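# Close the spring-loaded cabinet door and shoot its bolt

## Task

Push the cabinet door closed against the spring that tends to swing it open. Then slide the bolt on the door's top edge upward until it sits deep inside the bracket fixed to the frame above. The door must stay shut and the bolt must stay engaged on their own at the end, with no help from the robot.

## Robot and tools

Robot: a single six-joint arm ending in a five-finger right hand. Only one arm exists, so every call commands that one hand.

Frames. World (scene) frame: origin on the table top directly beneath the arm base, +z up, +y to the left when facing along +x. Reported positions are in metres, orientation as a quaternion w,x,y,z, and velocities in m/s and rad/s. The hand point is a spot 0.05 m in front of the palm, where index pad and thumb tip meet in a pinch. Its own axes: +z runs along the straightened fingers, which extend 0.06 to 0.07 m past it; +y points out of the palm; +x goes across the palm toward the little finger. A rigid wrist bracket on the little-finger side reaches 0.03 m past the point along +y and 0.11 m across the palm, and it can collide with things.

Row layout (shared by execute_actions and move). One row is 14 numbers, each in [-1, 1], in this order: dx, dy, dz, rx, ry, rz, thumb_turn, thumb_bend, index, middle, ring, little, force_limit, speed. The first six are an offset, not a pose: a displacement of the hand point measured in the hand point's own axes, relative to its measured pose at the start of the action (for a call's first action, the last pose a result reported). A value of 1.0 equals 0.6 m for dx, dy, dz or 180 degrees for the rotation; rx, ry, rz form a single rotation vector. The six finger numbers are absolute targets: -1 open (thumb_turn beside the palm, thumb_bend and fingers straight), +1 closed (thumb in front of the palm, fingers curled). A pinch is roughly index +0.22, thumb_bend +0.75, thumb_turn +0.57. force_limit maps linearly from about 0 N at -1 to 10 N at +1 at the fingertip (15 N for the two thumb motors) and only stops closing motion. speed maps from nearly zero at -1 to full at +1; full speed covers a finger's range in 0.6 s.

execute_actions(actions): actions is a list of actions; each action is a list of up to 15 rows, one row per 1/30 s control step. If fewer than 15 rows are given, the last row is repeated for the remaining steps. All rows in an action are measured from the same start pose, not chained. An empty list just returns the current state and images. Each step the commanded pose is clipped to within 100 mm and 16 degrees of the measured pose, and motion trails commands by about 0.17 s, so large offsets take several actions.

move(target, speed, stop_force, blocking): target is one row as above, its offset taken from the pose in the latest result that reported one. The hand travels a straight path, 0.5 to 10 s long, and does not avoid obstacles. speed is in m/s, 0.002 to 0.5 (default 0.25); turning is capped at twice that in rad/s. stop_force, in N from 9 to 40, ends the path when the wrist sensor feels that much added resistance along the direction toward target; then the hand backs up two steps and holds. Use it with a very slow speed when aiming past a contact; it is unreliable on moves that rotate, and must be left out when backing off something you press on. blocking=false returns after 0.5 s while the arm keeps going; it cannot be combined with stop_force, and you must use wait or stop before new motion. The result adds a move: line whose ending is done, off_target, moving, held, fault or contact, plus limits such as paced (pose clipped) or held (some steps blocked), and the remaining distance.

wait(seconds): 0 to 10; runs the scene holding the last command, returning early if a move ends. stop(): brakes a running move. zoom_image(camera, region): region is [x0, y0, x1, y1] in pixels, at most 504 by 504. show_instructions(): returns reference images. finished_scene(scene): integer 1 to 2, the current scene number; irreversible.

Cameras: cam_head_left, cam_head_right, cam_high, cam_low, cam_wrist, each 896x504; calibration (intrinsics, distortion, world-to-camera transform) is supplied and may be off by a few degrees and millimetres.

Results: hand pose and velocities, a Hand target line (where the controller now drives), step readings with HELD where commands were held back, and pose unreachable if the clearance check altered a command. Wrist force and Wrist torque are in hand axes, with offsets up to about 4 N, noise up to 2.4 N, and saturation near 50 N; pressing on a surface gives force pointing back into the arm. Hand lines hand_measured, hand_stopped_by (moving, target, force, stalled, fault) and hand_load_n follow the six-motor order; a grip that slips shows only as loads dropping toward 0.

Avoid: the arm is stiff, so pushing even slightly beyond a firm contact can trigger a fault stop. A joint torque at its limit (142 N m for the first three joints, 26.6 N m for the wrists) or any external force of 150 N halts the arm for 10 s. Long loaded holds heat motors; MOTOR HOT appears at 70 °C and brakes engage at 85 °C. Slams, hard hits, drops and heavy pushing are penalised. Approach the door and bolt slowly, keep the door shut while lifting the bolt, and release only once the bolt holds it.

Each tool is called after ">>>" as a command line: name --argument value for each argument, lists and objects as JSON in quotes; but a table of rows of numbers goes row by row, as --pt "numbers of a row", without its own name.

Reference images:

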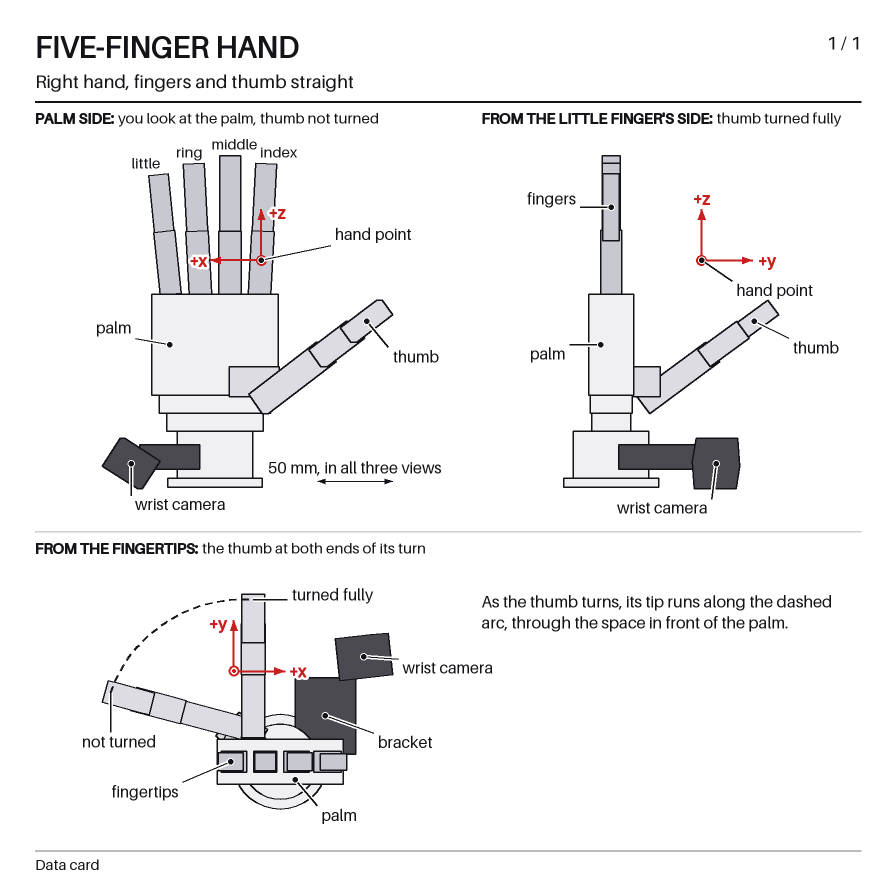

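## Session

>>> execute_actions --actions '[]'

Scene clock: 0.00 s.
end_effector_position=(+0.4618, +0.0801, +0.2019) hand_measured=(-1.000, -1.000, -1.000, -1.000, -1.000, -1.000) hand_load_n=(+0.0, +0.0, +0.0, +0.0, +0.0, +0.0) hand_stopped_by=(target, target, target, target, target, target) hand_force_limit=0.00 hand_speed=-0.80 end_effector_quat_wxyz=(+0.184, +0.340, +0.900, -0.203) end_effector_velocity=(-0.000, -0.000, -0.000) end_effector_angular_velocity=(+0.000, +0.001, -0.000)
Joint positions: [-0.096 -1.393  1.764  0.973  2.02  -0.843]
Joint velocities: [-0.    -0.     0.001  0.    -0.     0.   ]
Wrist force (N, on the end effector, along its own x y z axes, offset not removed): no reading
Wrist torque (N m, same axes, about the end effector's origin, offset not removed): no reading
Hand target: +0.462, +0.080, +0.202; +0.184, +0.340, +0.900, -0.203

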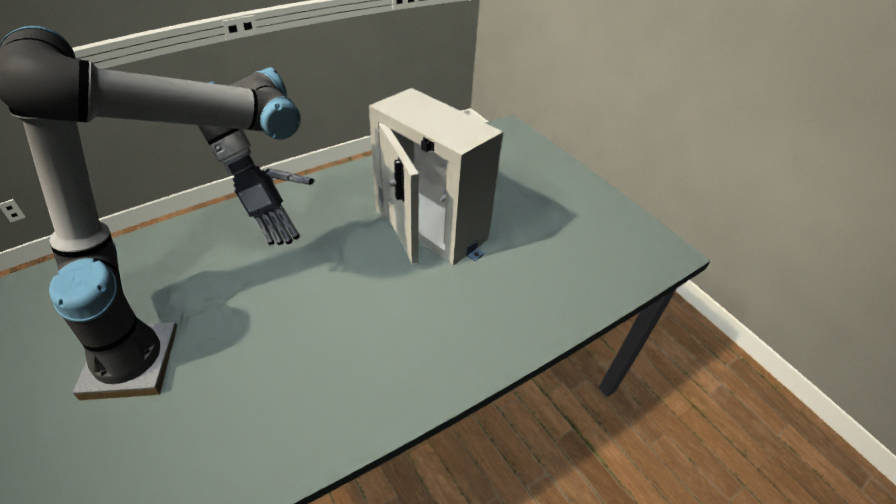

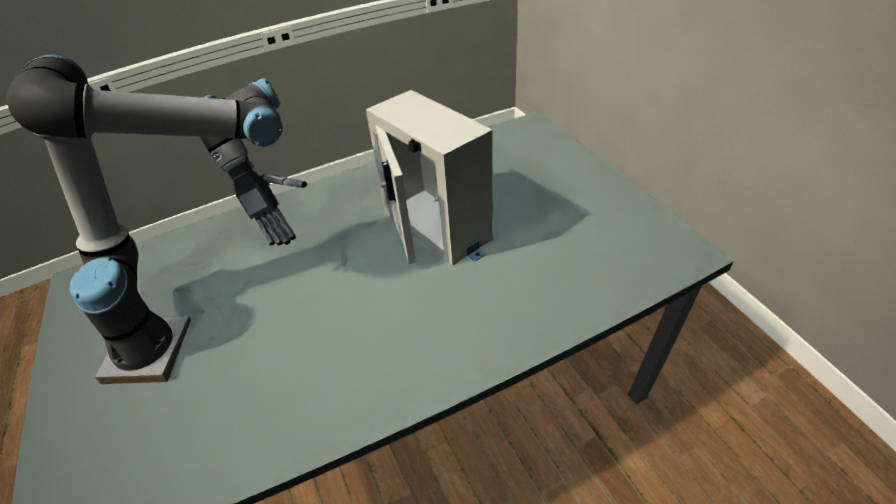

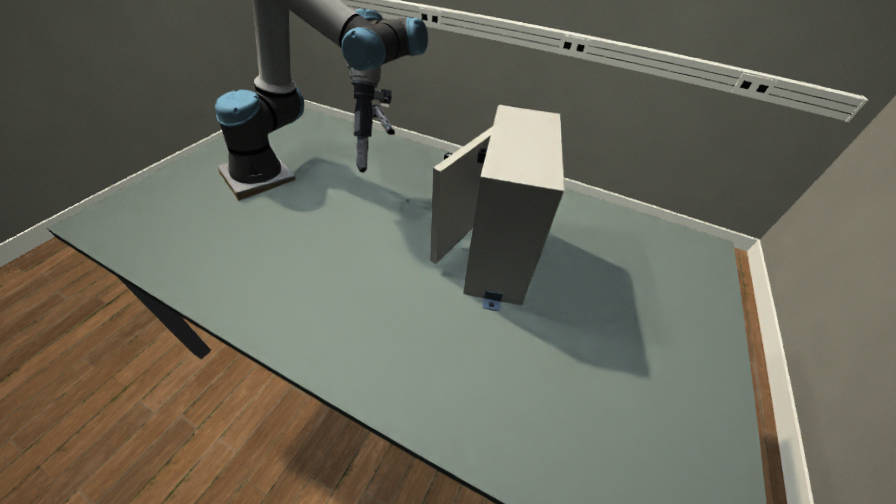

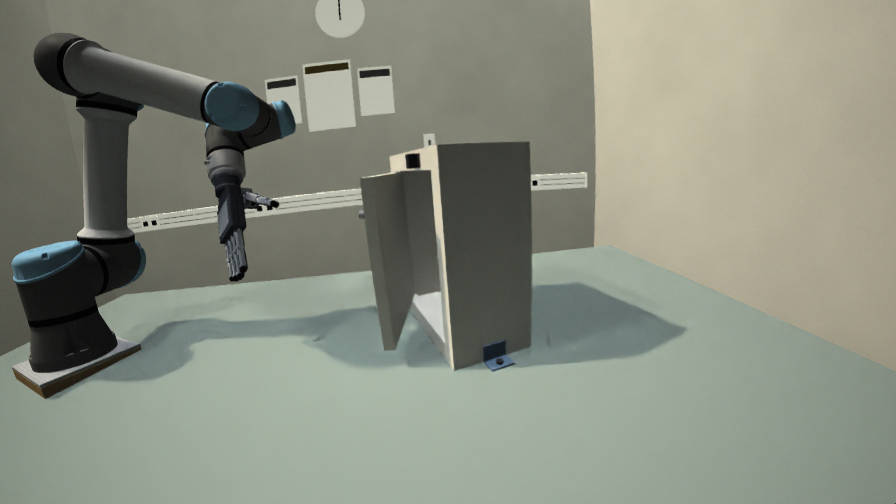

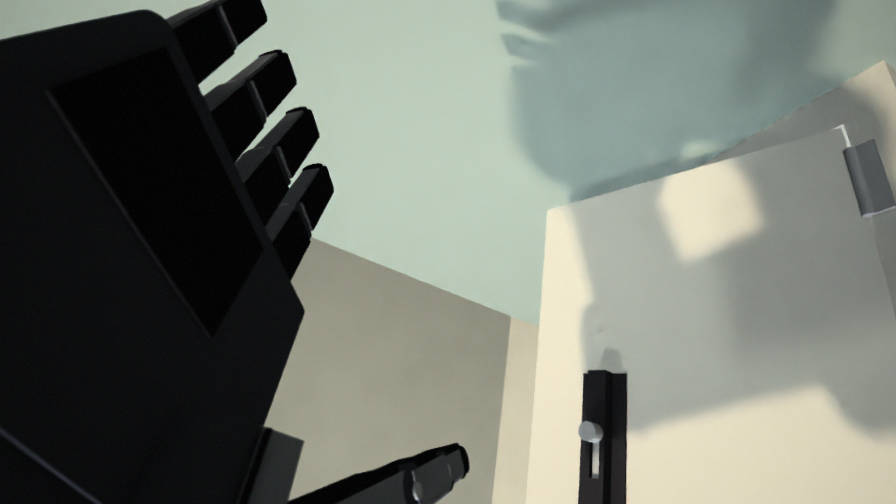

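>>> zoom_image --camera "cam_head_left" --region '[340, 70, 540, 280]'

>>> zoom_image --camera "cam_low" --region '[340, 120, 560, 380]'

Region (340, 70, 540, 280) of cam_head_left's 896x504 image, scaled by 2.400, with more detail than that image has; it fills the left 480 columns of this view, and the rest is white.

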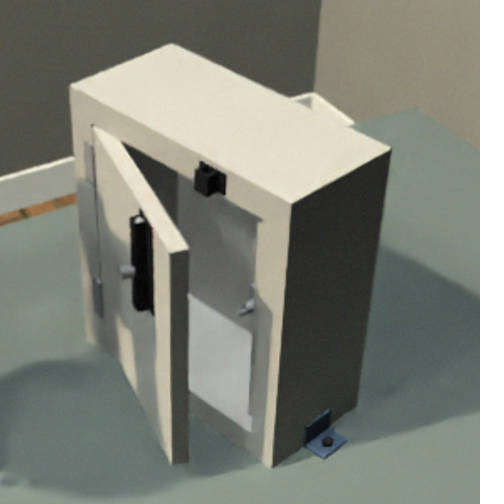

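Region (340, 120, 560, 380) of cam_low's 896x504 image, scaled by 1.938, with more detail than that image has; it fills the left 426 columns of this view, and the rest is white.

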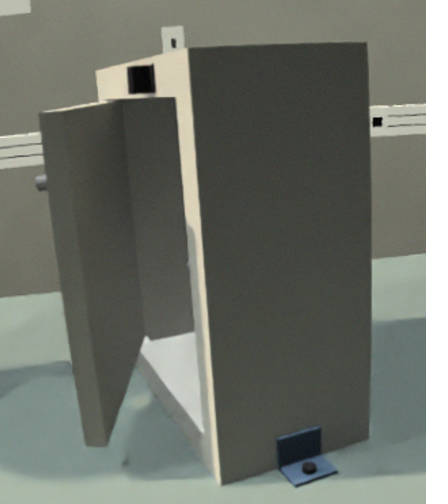

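>>> move --target '[-0.091,-0.035,0.123,0.012,-0.55,-0.497,-1,-1,-1,-1,-1,-1,0,0]' --speed 0.4

Scene clock: 33.37 s.
end_effector_position=(+0.4998, -0.0003, +0.1694) hand_measured=(-1.000, -1.000, -1.000, -1.000, -1.000, -1.000) hand_load_n=(+0.0, +0.0, +0.0, +0.0, +0.0, +0.0) hand_stopped_by=(target, target, target, target, target, target) hand_force_limit=0.00 hand_speed=0.00 end_effector_quat_wxyz=(+0.555, -0.556, +0.437, -0.439) end_effector_velocity=(+0.000, +0.000, +0.000) end_effector_angular_velocity=(+0.001, -0.001, +0.005)
Joint positions: [-1.025 -1.68   2.463 -0.897  0.453 -2.977]
Joint velocities: [-0.001  0.003 -0.001 -0.008 -0.006  0.006]
Wrist force (N, on the end effector, along its own x y z axes, offset not removed): [-3.1 -2.3 -0.6]
Wrist torque (N m, same axes, about the end effector's origin, offset not removed): [-0.38 0.35 0.07]
Hand target: +0.500, -0.000, +0.169; +0.555, -0.556, +0.436, -0.439
Off the commanded pose: 0.001 m, 0 deg.
move: done
camera_calibration (this result's frames):
cam_wrist: T_world_to_cam=[[-0.0258283, 0.128016, -0.991436, 0.186256], [-0.748526, 0.65489, 0.104061, 0.348006], [0.662602, 0.744803, 0.0789086, -0.209443], [0, 0, 0, 1]] pos_world=[0.404079, -0.0957555, 0.164974]

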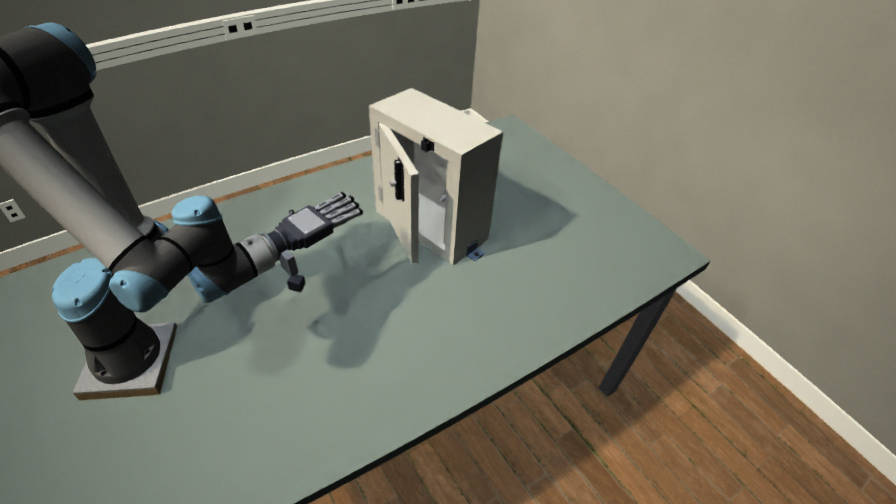

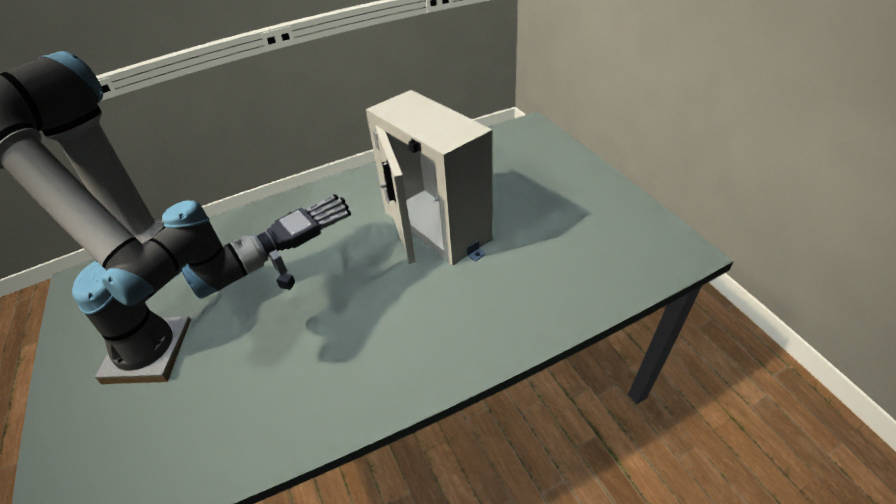

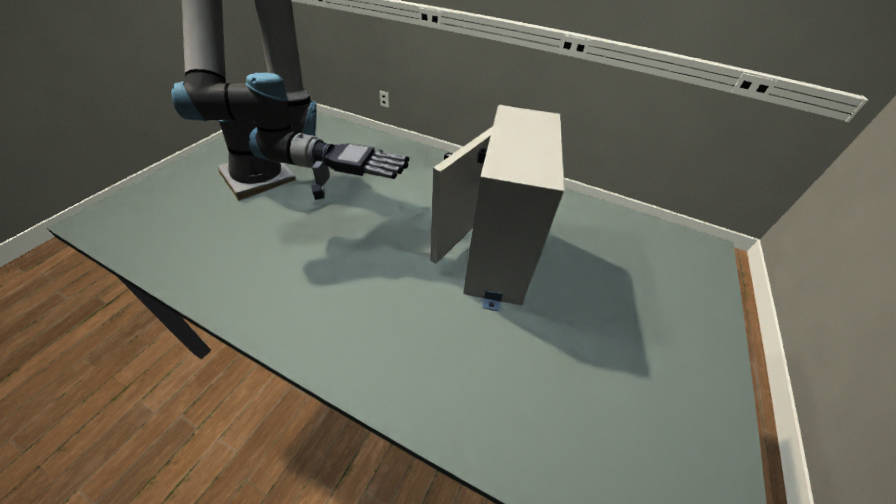

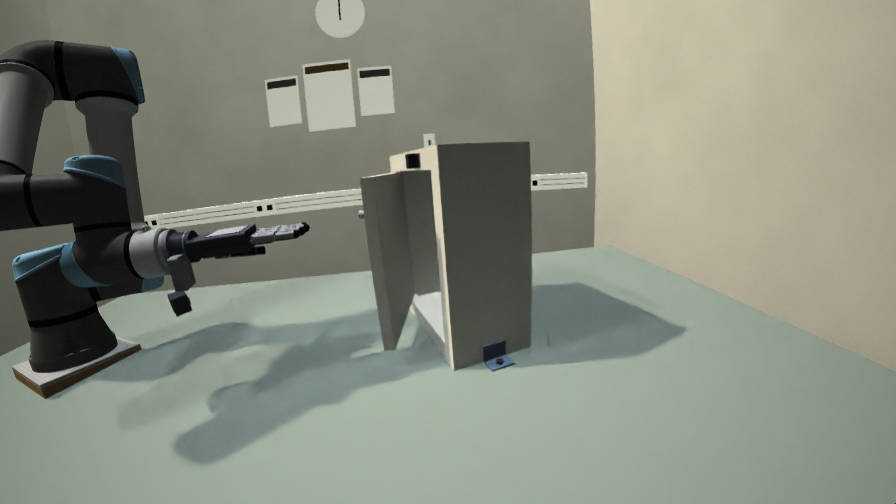

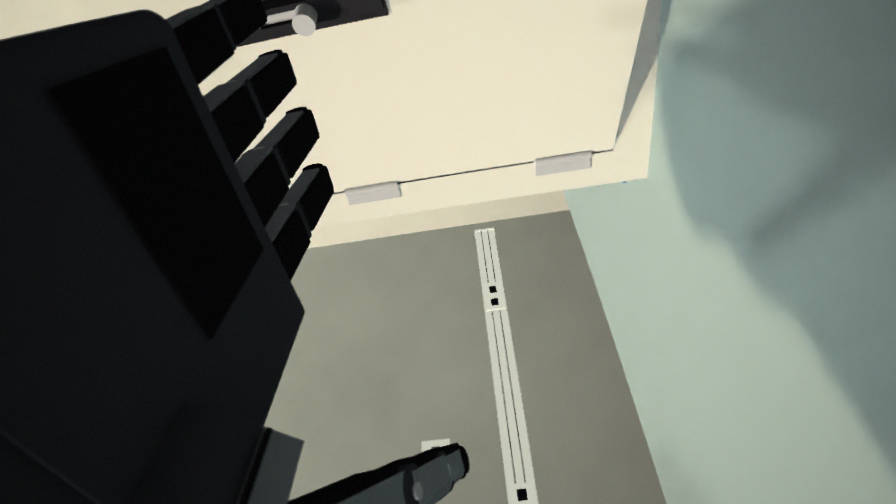

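>>> move --target '[0.058,0.06,0.27,0,0,0,-1,-1,-1,-1,-1,-1,0,0]' --speed 0.06 --stop_force 15

>>> zoom_image --camera "cam_head_left" --region '[340, 70, 540, 280]'

Scene clock: 44.17 s.
end_effector_position=(+0.6655, +0.0041, +0.1339) hand_measured=(-1.000, -1.000, -1.000, -1.000, -1.000, -1.000) hand_load_n=(+0.0, +0.0, +0.0, +0.0, -0.5, +0.0) hand_stopped_by=(target, target, target, target, target, target) hand_force_limit=0.00 hand_speed=0.00 end_effector_quat_wxyz=(+0.555, -0.555, +0.437, -0.439) end_effector_velocity=(+0.001, -0.000, -0.000) end_effector_angular_velocity=(-0.000, -0.000, -0.000)
Joint positions: [-0.676 -1.24   2.056 -0.887  0.801 -3.03 ]
Joint velocities: [ 0.001  0.003 -0.004  0.001  0.001  0.   ]
Wrist force (N, on the end effector, along its own x y z axes, offset not removed): [-1.2 1.2 1.6]
Wrist torque (N m, same axes, about the end effector's origin, offset not removed): [-0.13 -0.03 0.17]
Hand target: +0.666, +0.004, +0.134; +0.555, -0.555, +0.437, -0.439
Off the commanded pose: 0.000 m, 0 deg.
move: done
camera_calibration (this result's frames):
cam_wrist: T_world_to_cam=[[-0.0251573, 0.128877, -0.991341, 0.154281], [-0.74861, 0.654784, 0.104121, 0.472973], [0.662533, 0.744747, 0.080006, -0.319779], [0, 0, 0, 1]] pos_world=[0.569818, -0.0914234, 0.129283]

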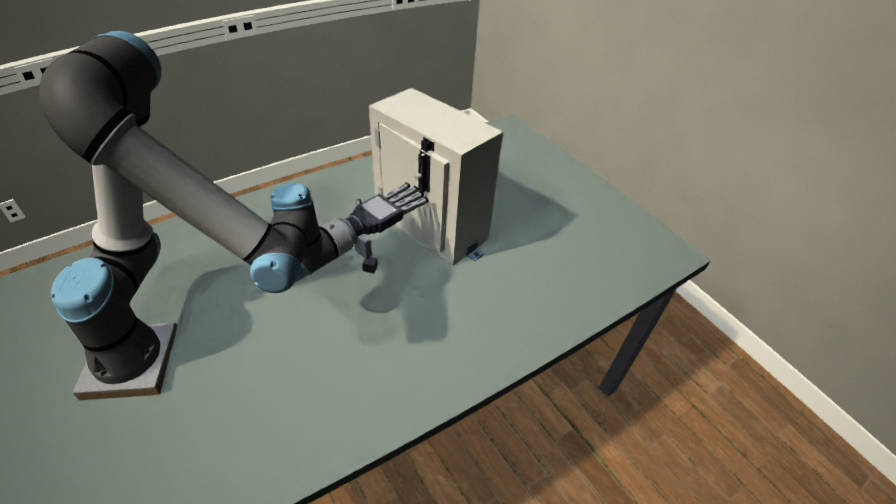

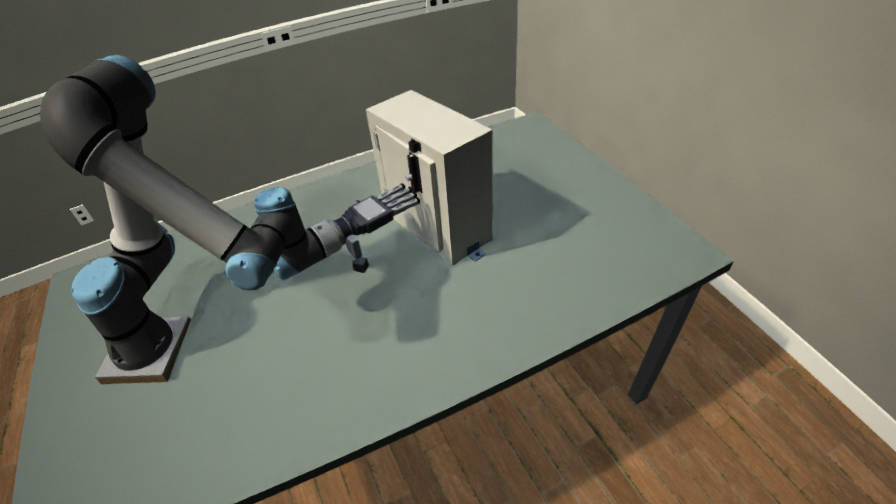

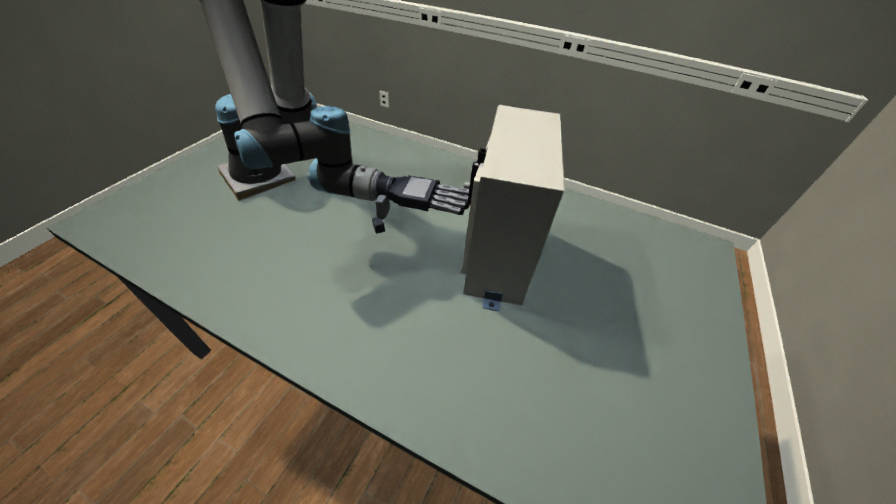

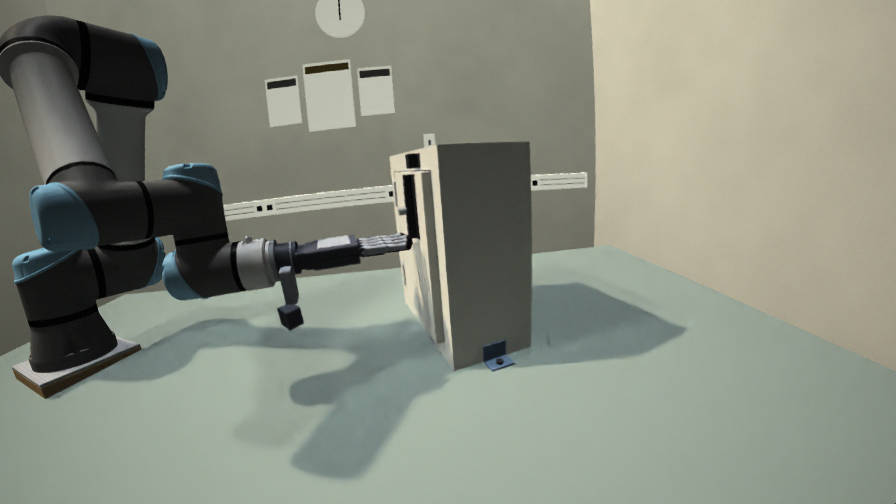

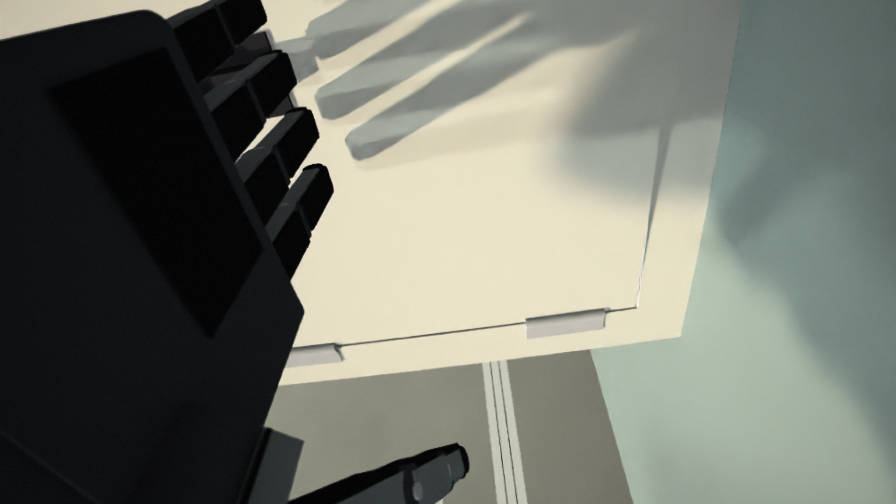

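Region (340, 70, 540, 280) of cam_head_left's 896x504 image, scaled by 2.400, with more detail than that image has; it fills the left 480 columns of this view, and the rest is white.

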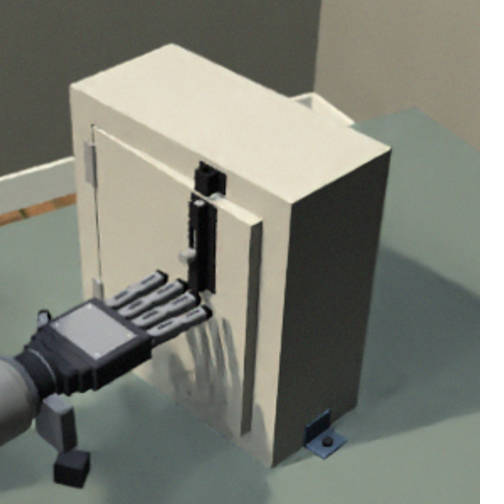

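>>> move --target '[0,-0.04,0,0,0,0,-1,-1,-1,-1,-1,-1,0,0]' --speed 0.03 --stop_force 10

>>> move --target '[0,0,0.05,0,0,0,-1,-1,-1,-1,-1,-1,0,0]' --speed 0.01 --stop_force 12

>>> zoom_image --camera "cam_head_left" --region '[380, 110, 480, 220]'

>>> zoom_image --camera "cam_low" --region '[360, 140, 470, 260]'

Scene clock: 50.33 s.
end_effector_position=(+0.6655, +0.0041, +0.1578) hand_measured=(-1.000, -1.000, -1.000, -1.000, -1.000, -1.000) hand_load_n=(+0.0, +0.0, +0.0, +0.0, -3.0, +0.0) hand_stopped_by=(target, target, target, target, target, target) hand_force_limit=0.00 hand_speed=0.00 end_effector_quat_wxyz=(+0.555, -0.555, +0.437, -0.439) end_effector_velocity=(+0.001, -0.001, +0.003) end_effector_angular_velocity=(-0.002, -0.003, -0.000)
Joint positions: [-0.68  -1.285  2.037 -0.823  0.796 -3.029]
Joint velocities: [-0.001 -0.002 -0.003  0.002 -0.    -0.   ]
Wrist force (N, on the end effector, along its own x y z axes, offset not removed): [-1.8 1.9 -6.9]
Wrist torque (N m, same axes, about the end effector's origin, offset not removed): [0.10 0.43 0.26]
Hand target: +0.666, +0.004, +0.158; +0.555, -0.555, +0.437, -0.439
Off the commanded pose: 0.000 m, 0 deg.
move: done
camera_calibration (this result's frames):
cam_wrist: T_world_to_cam=[[-0.025167, 0.128954, -0.991331, 0.177994], [-0.74861, 0.654775, 0.104179, 0.470422], [0.662533, 0.744742, 0.0800578, -0.321689], [0, 0, 0, 1]] pos_world=[0.569772, -0.0913981, 0.153196]

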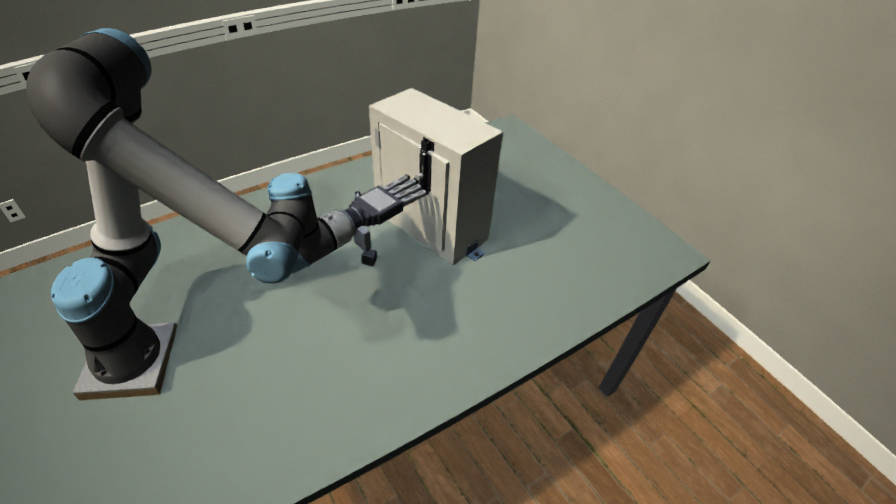

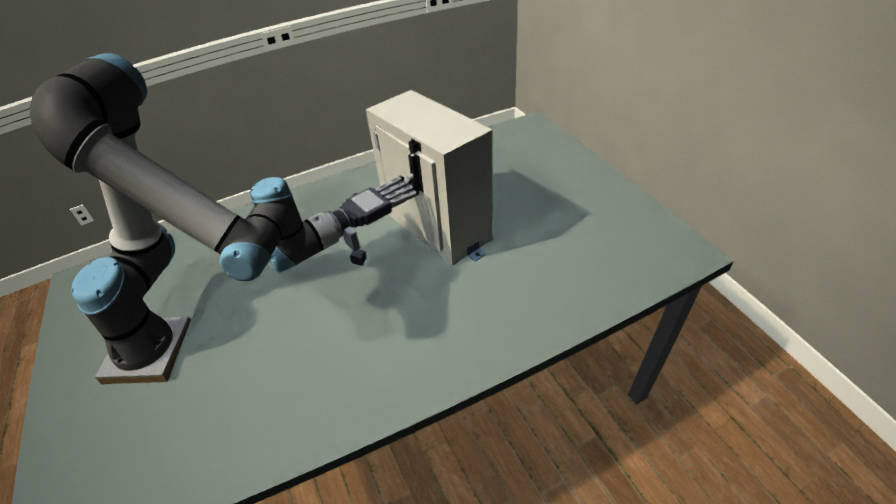

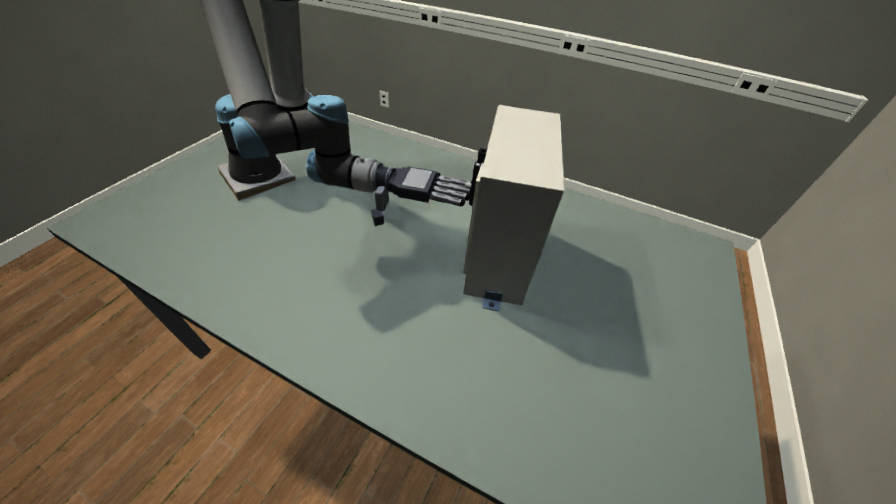

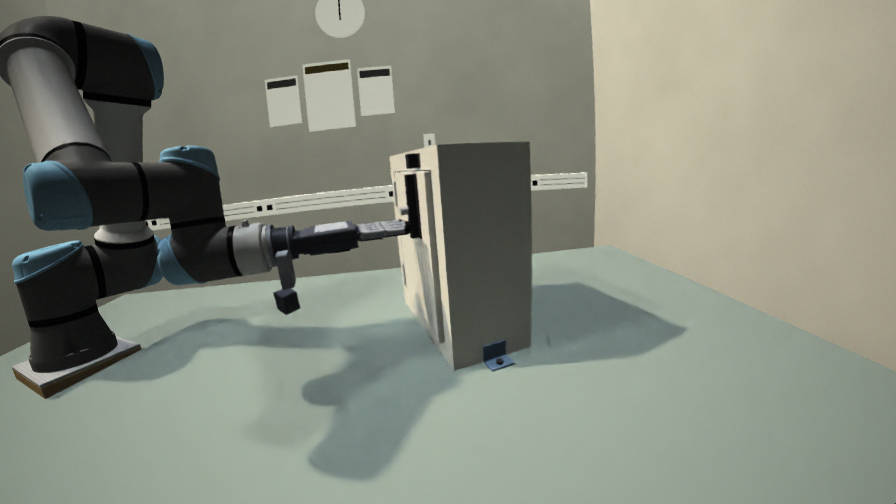

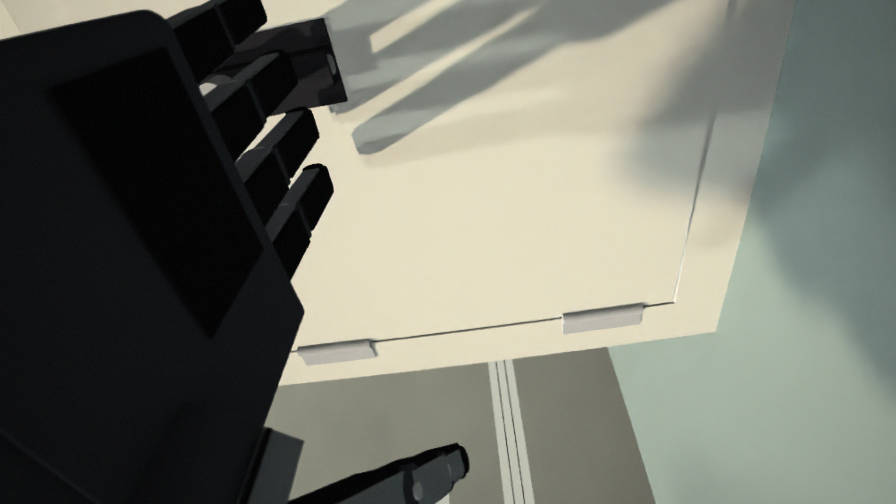

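Scene clock: 51.40 s.
end_effector_position=(+0.6724, +0.0057, +0.1577) hand_measured=(-1.000, -1.000, -1.000, -1.000, -1.000, -1.000) hand_load_n=(+0.0, +0.0, +0.0, +0.0, -1.0, +0.0) hand_stopped_by=(target, target, target, target, target, target) hand_force_limit=0.00 hand_speed=0.00 end_effector_quat_wxyz=(+0.555, -0.555, +0.437, -0.439) end_effector_velocity=(-0.003, -0.000, +0.001) end_effector_angular_velocity=(-0.000, -0.001, +0.003)
Joint positions: [-0.669 -1.272  2.018 -0.815  0.808 -3.03 ]
Joint velocities: [-0.004 -0.006  0.007 -0.003 -0.007  0.001]
Wrist force (N, on the end effector, along its own x y z axes, offset not removed): [5.7 -1.4 -18.3]
Wrist torque (N m, same axes, about the end effector's origin, offset not removed): [0.78 1.01 0.51]
Hand target: +0.672, +0.006, +0.158; +0.555, -0.555, +0.437, -0.439
Off the commanded pose: 0.023 m, 0 deg.
move: contact
camera_calibration (this result's frames):
cam_wrist: T_world_to_cam=[[-0.0251929, 0.128994, -0.991325, 0.177894], [-0.748438, 0.654961, 0.104246, 0.4744], [0.662727, 0.744571, 0.0800436, -0.327598], [0, 0, 0, 1]] pos_world=[0.576649, -0.0897407, 0.153119]

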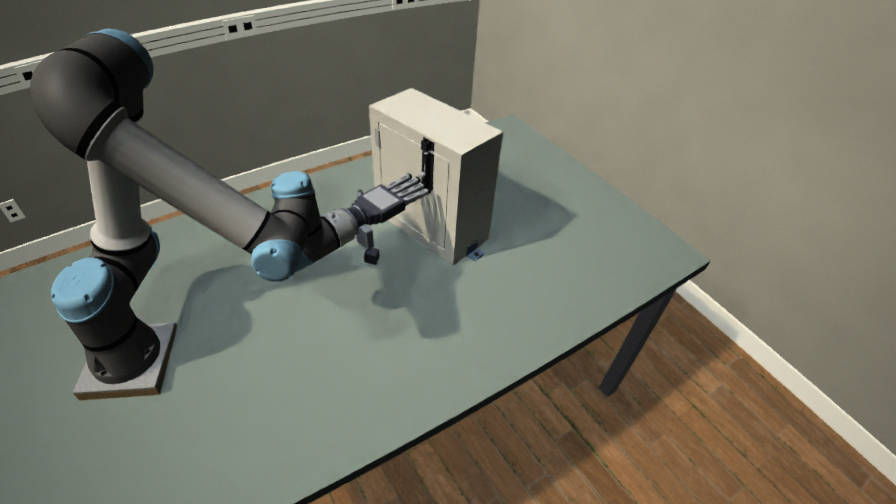

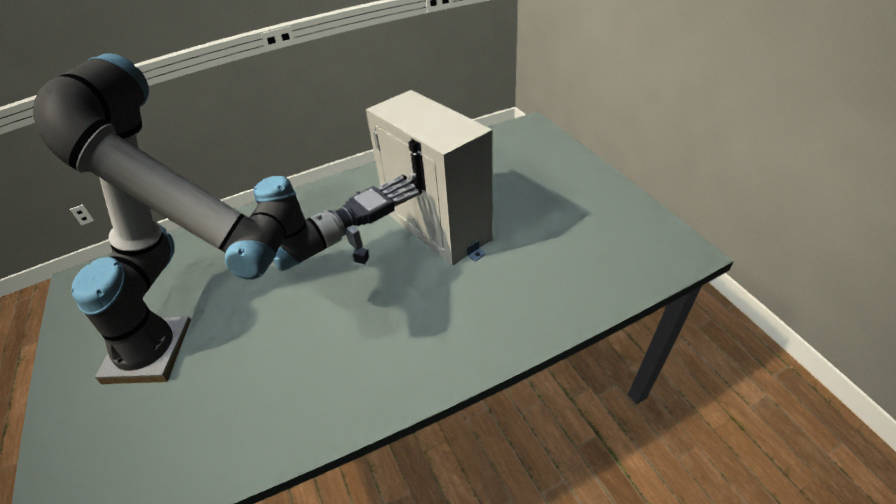

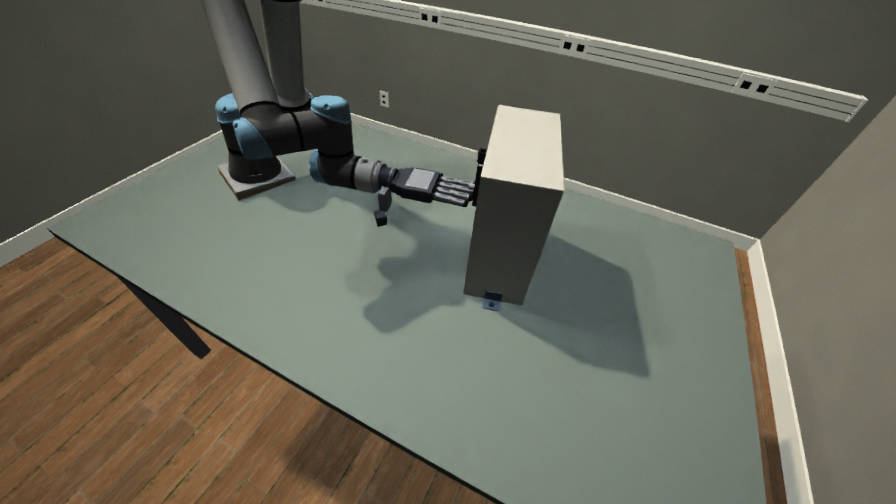

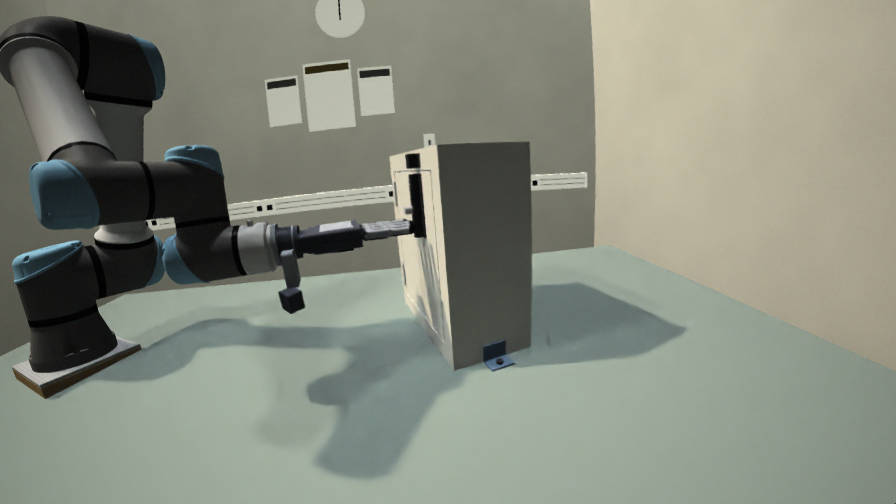

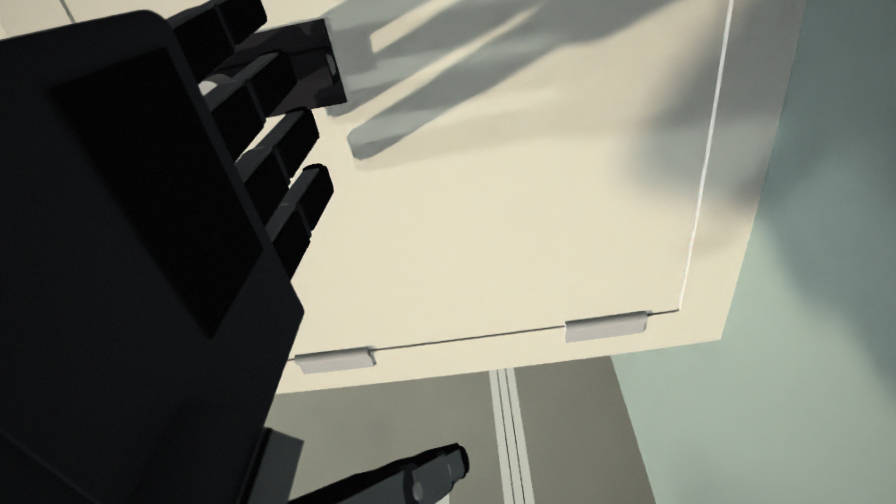

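Region (380, 110, 480, 220) of cam_head_left's 896x504 image, scaled by 4.582, with more detail than that image has; it fills the left 458 columns of this view, and the rest is white.

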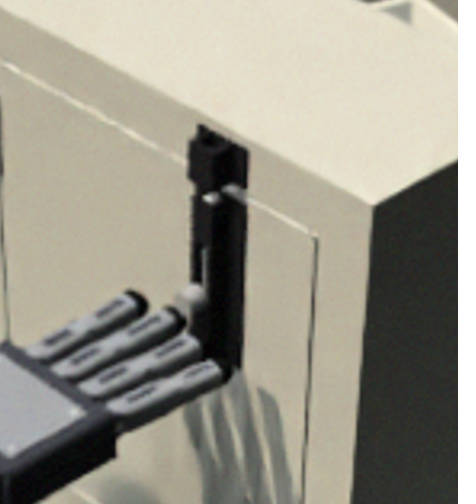

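Region (360, 140, 470, 260) of cam_low's 896x504 image, scaled by 4.200, with more detail than that image has; it fills the left 462 columns of this view, and the rest is white.

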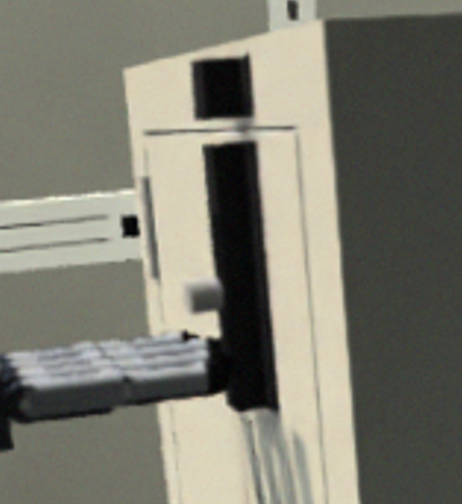

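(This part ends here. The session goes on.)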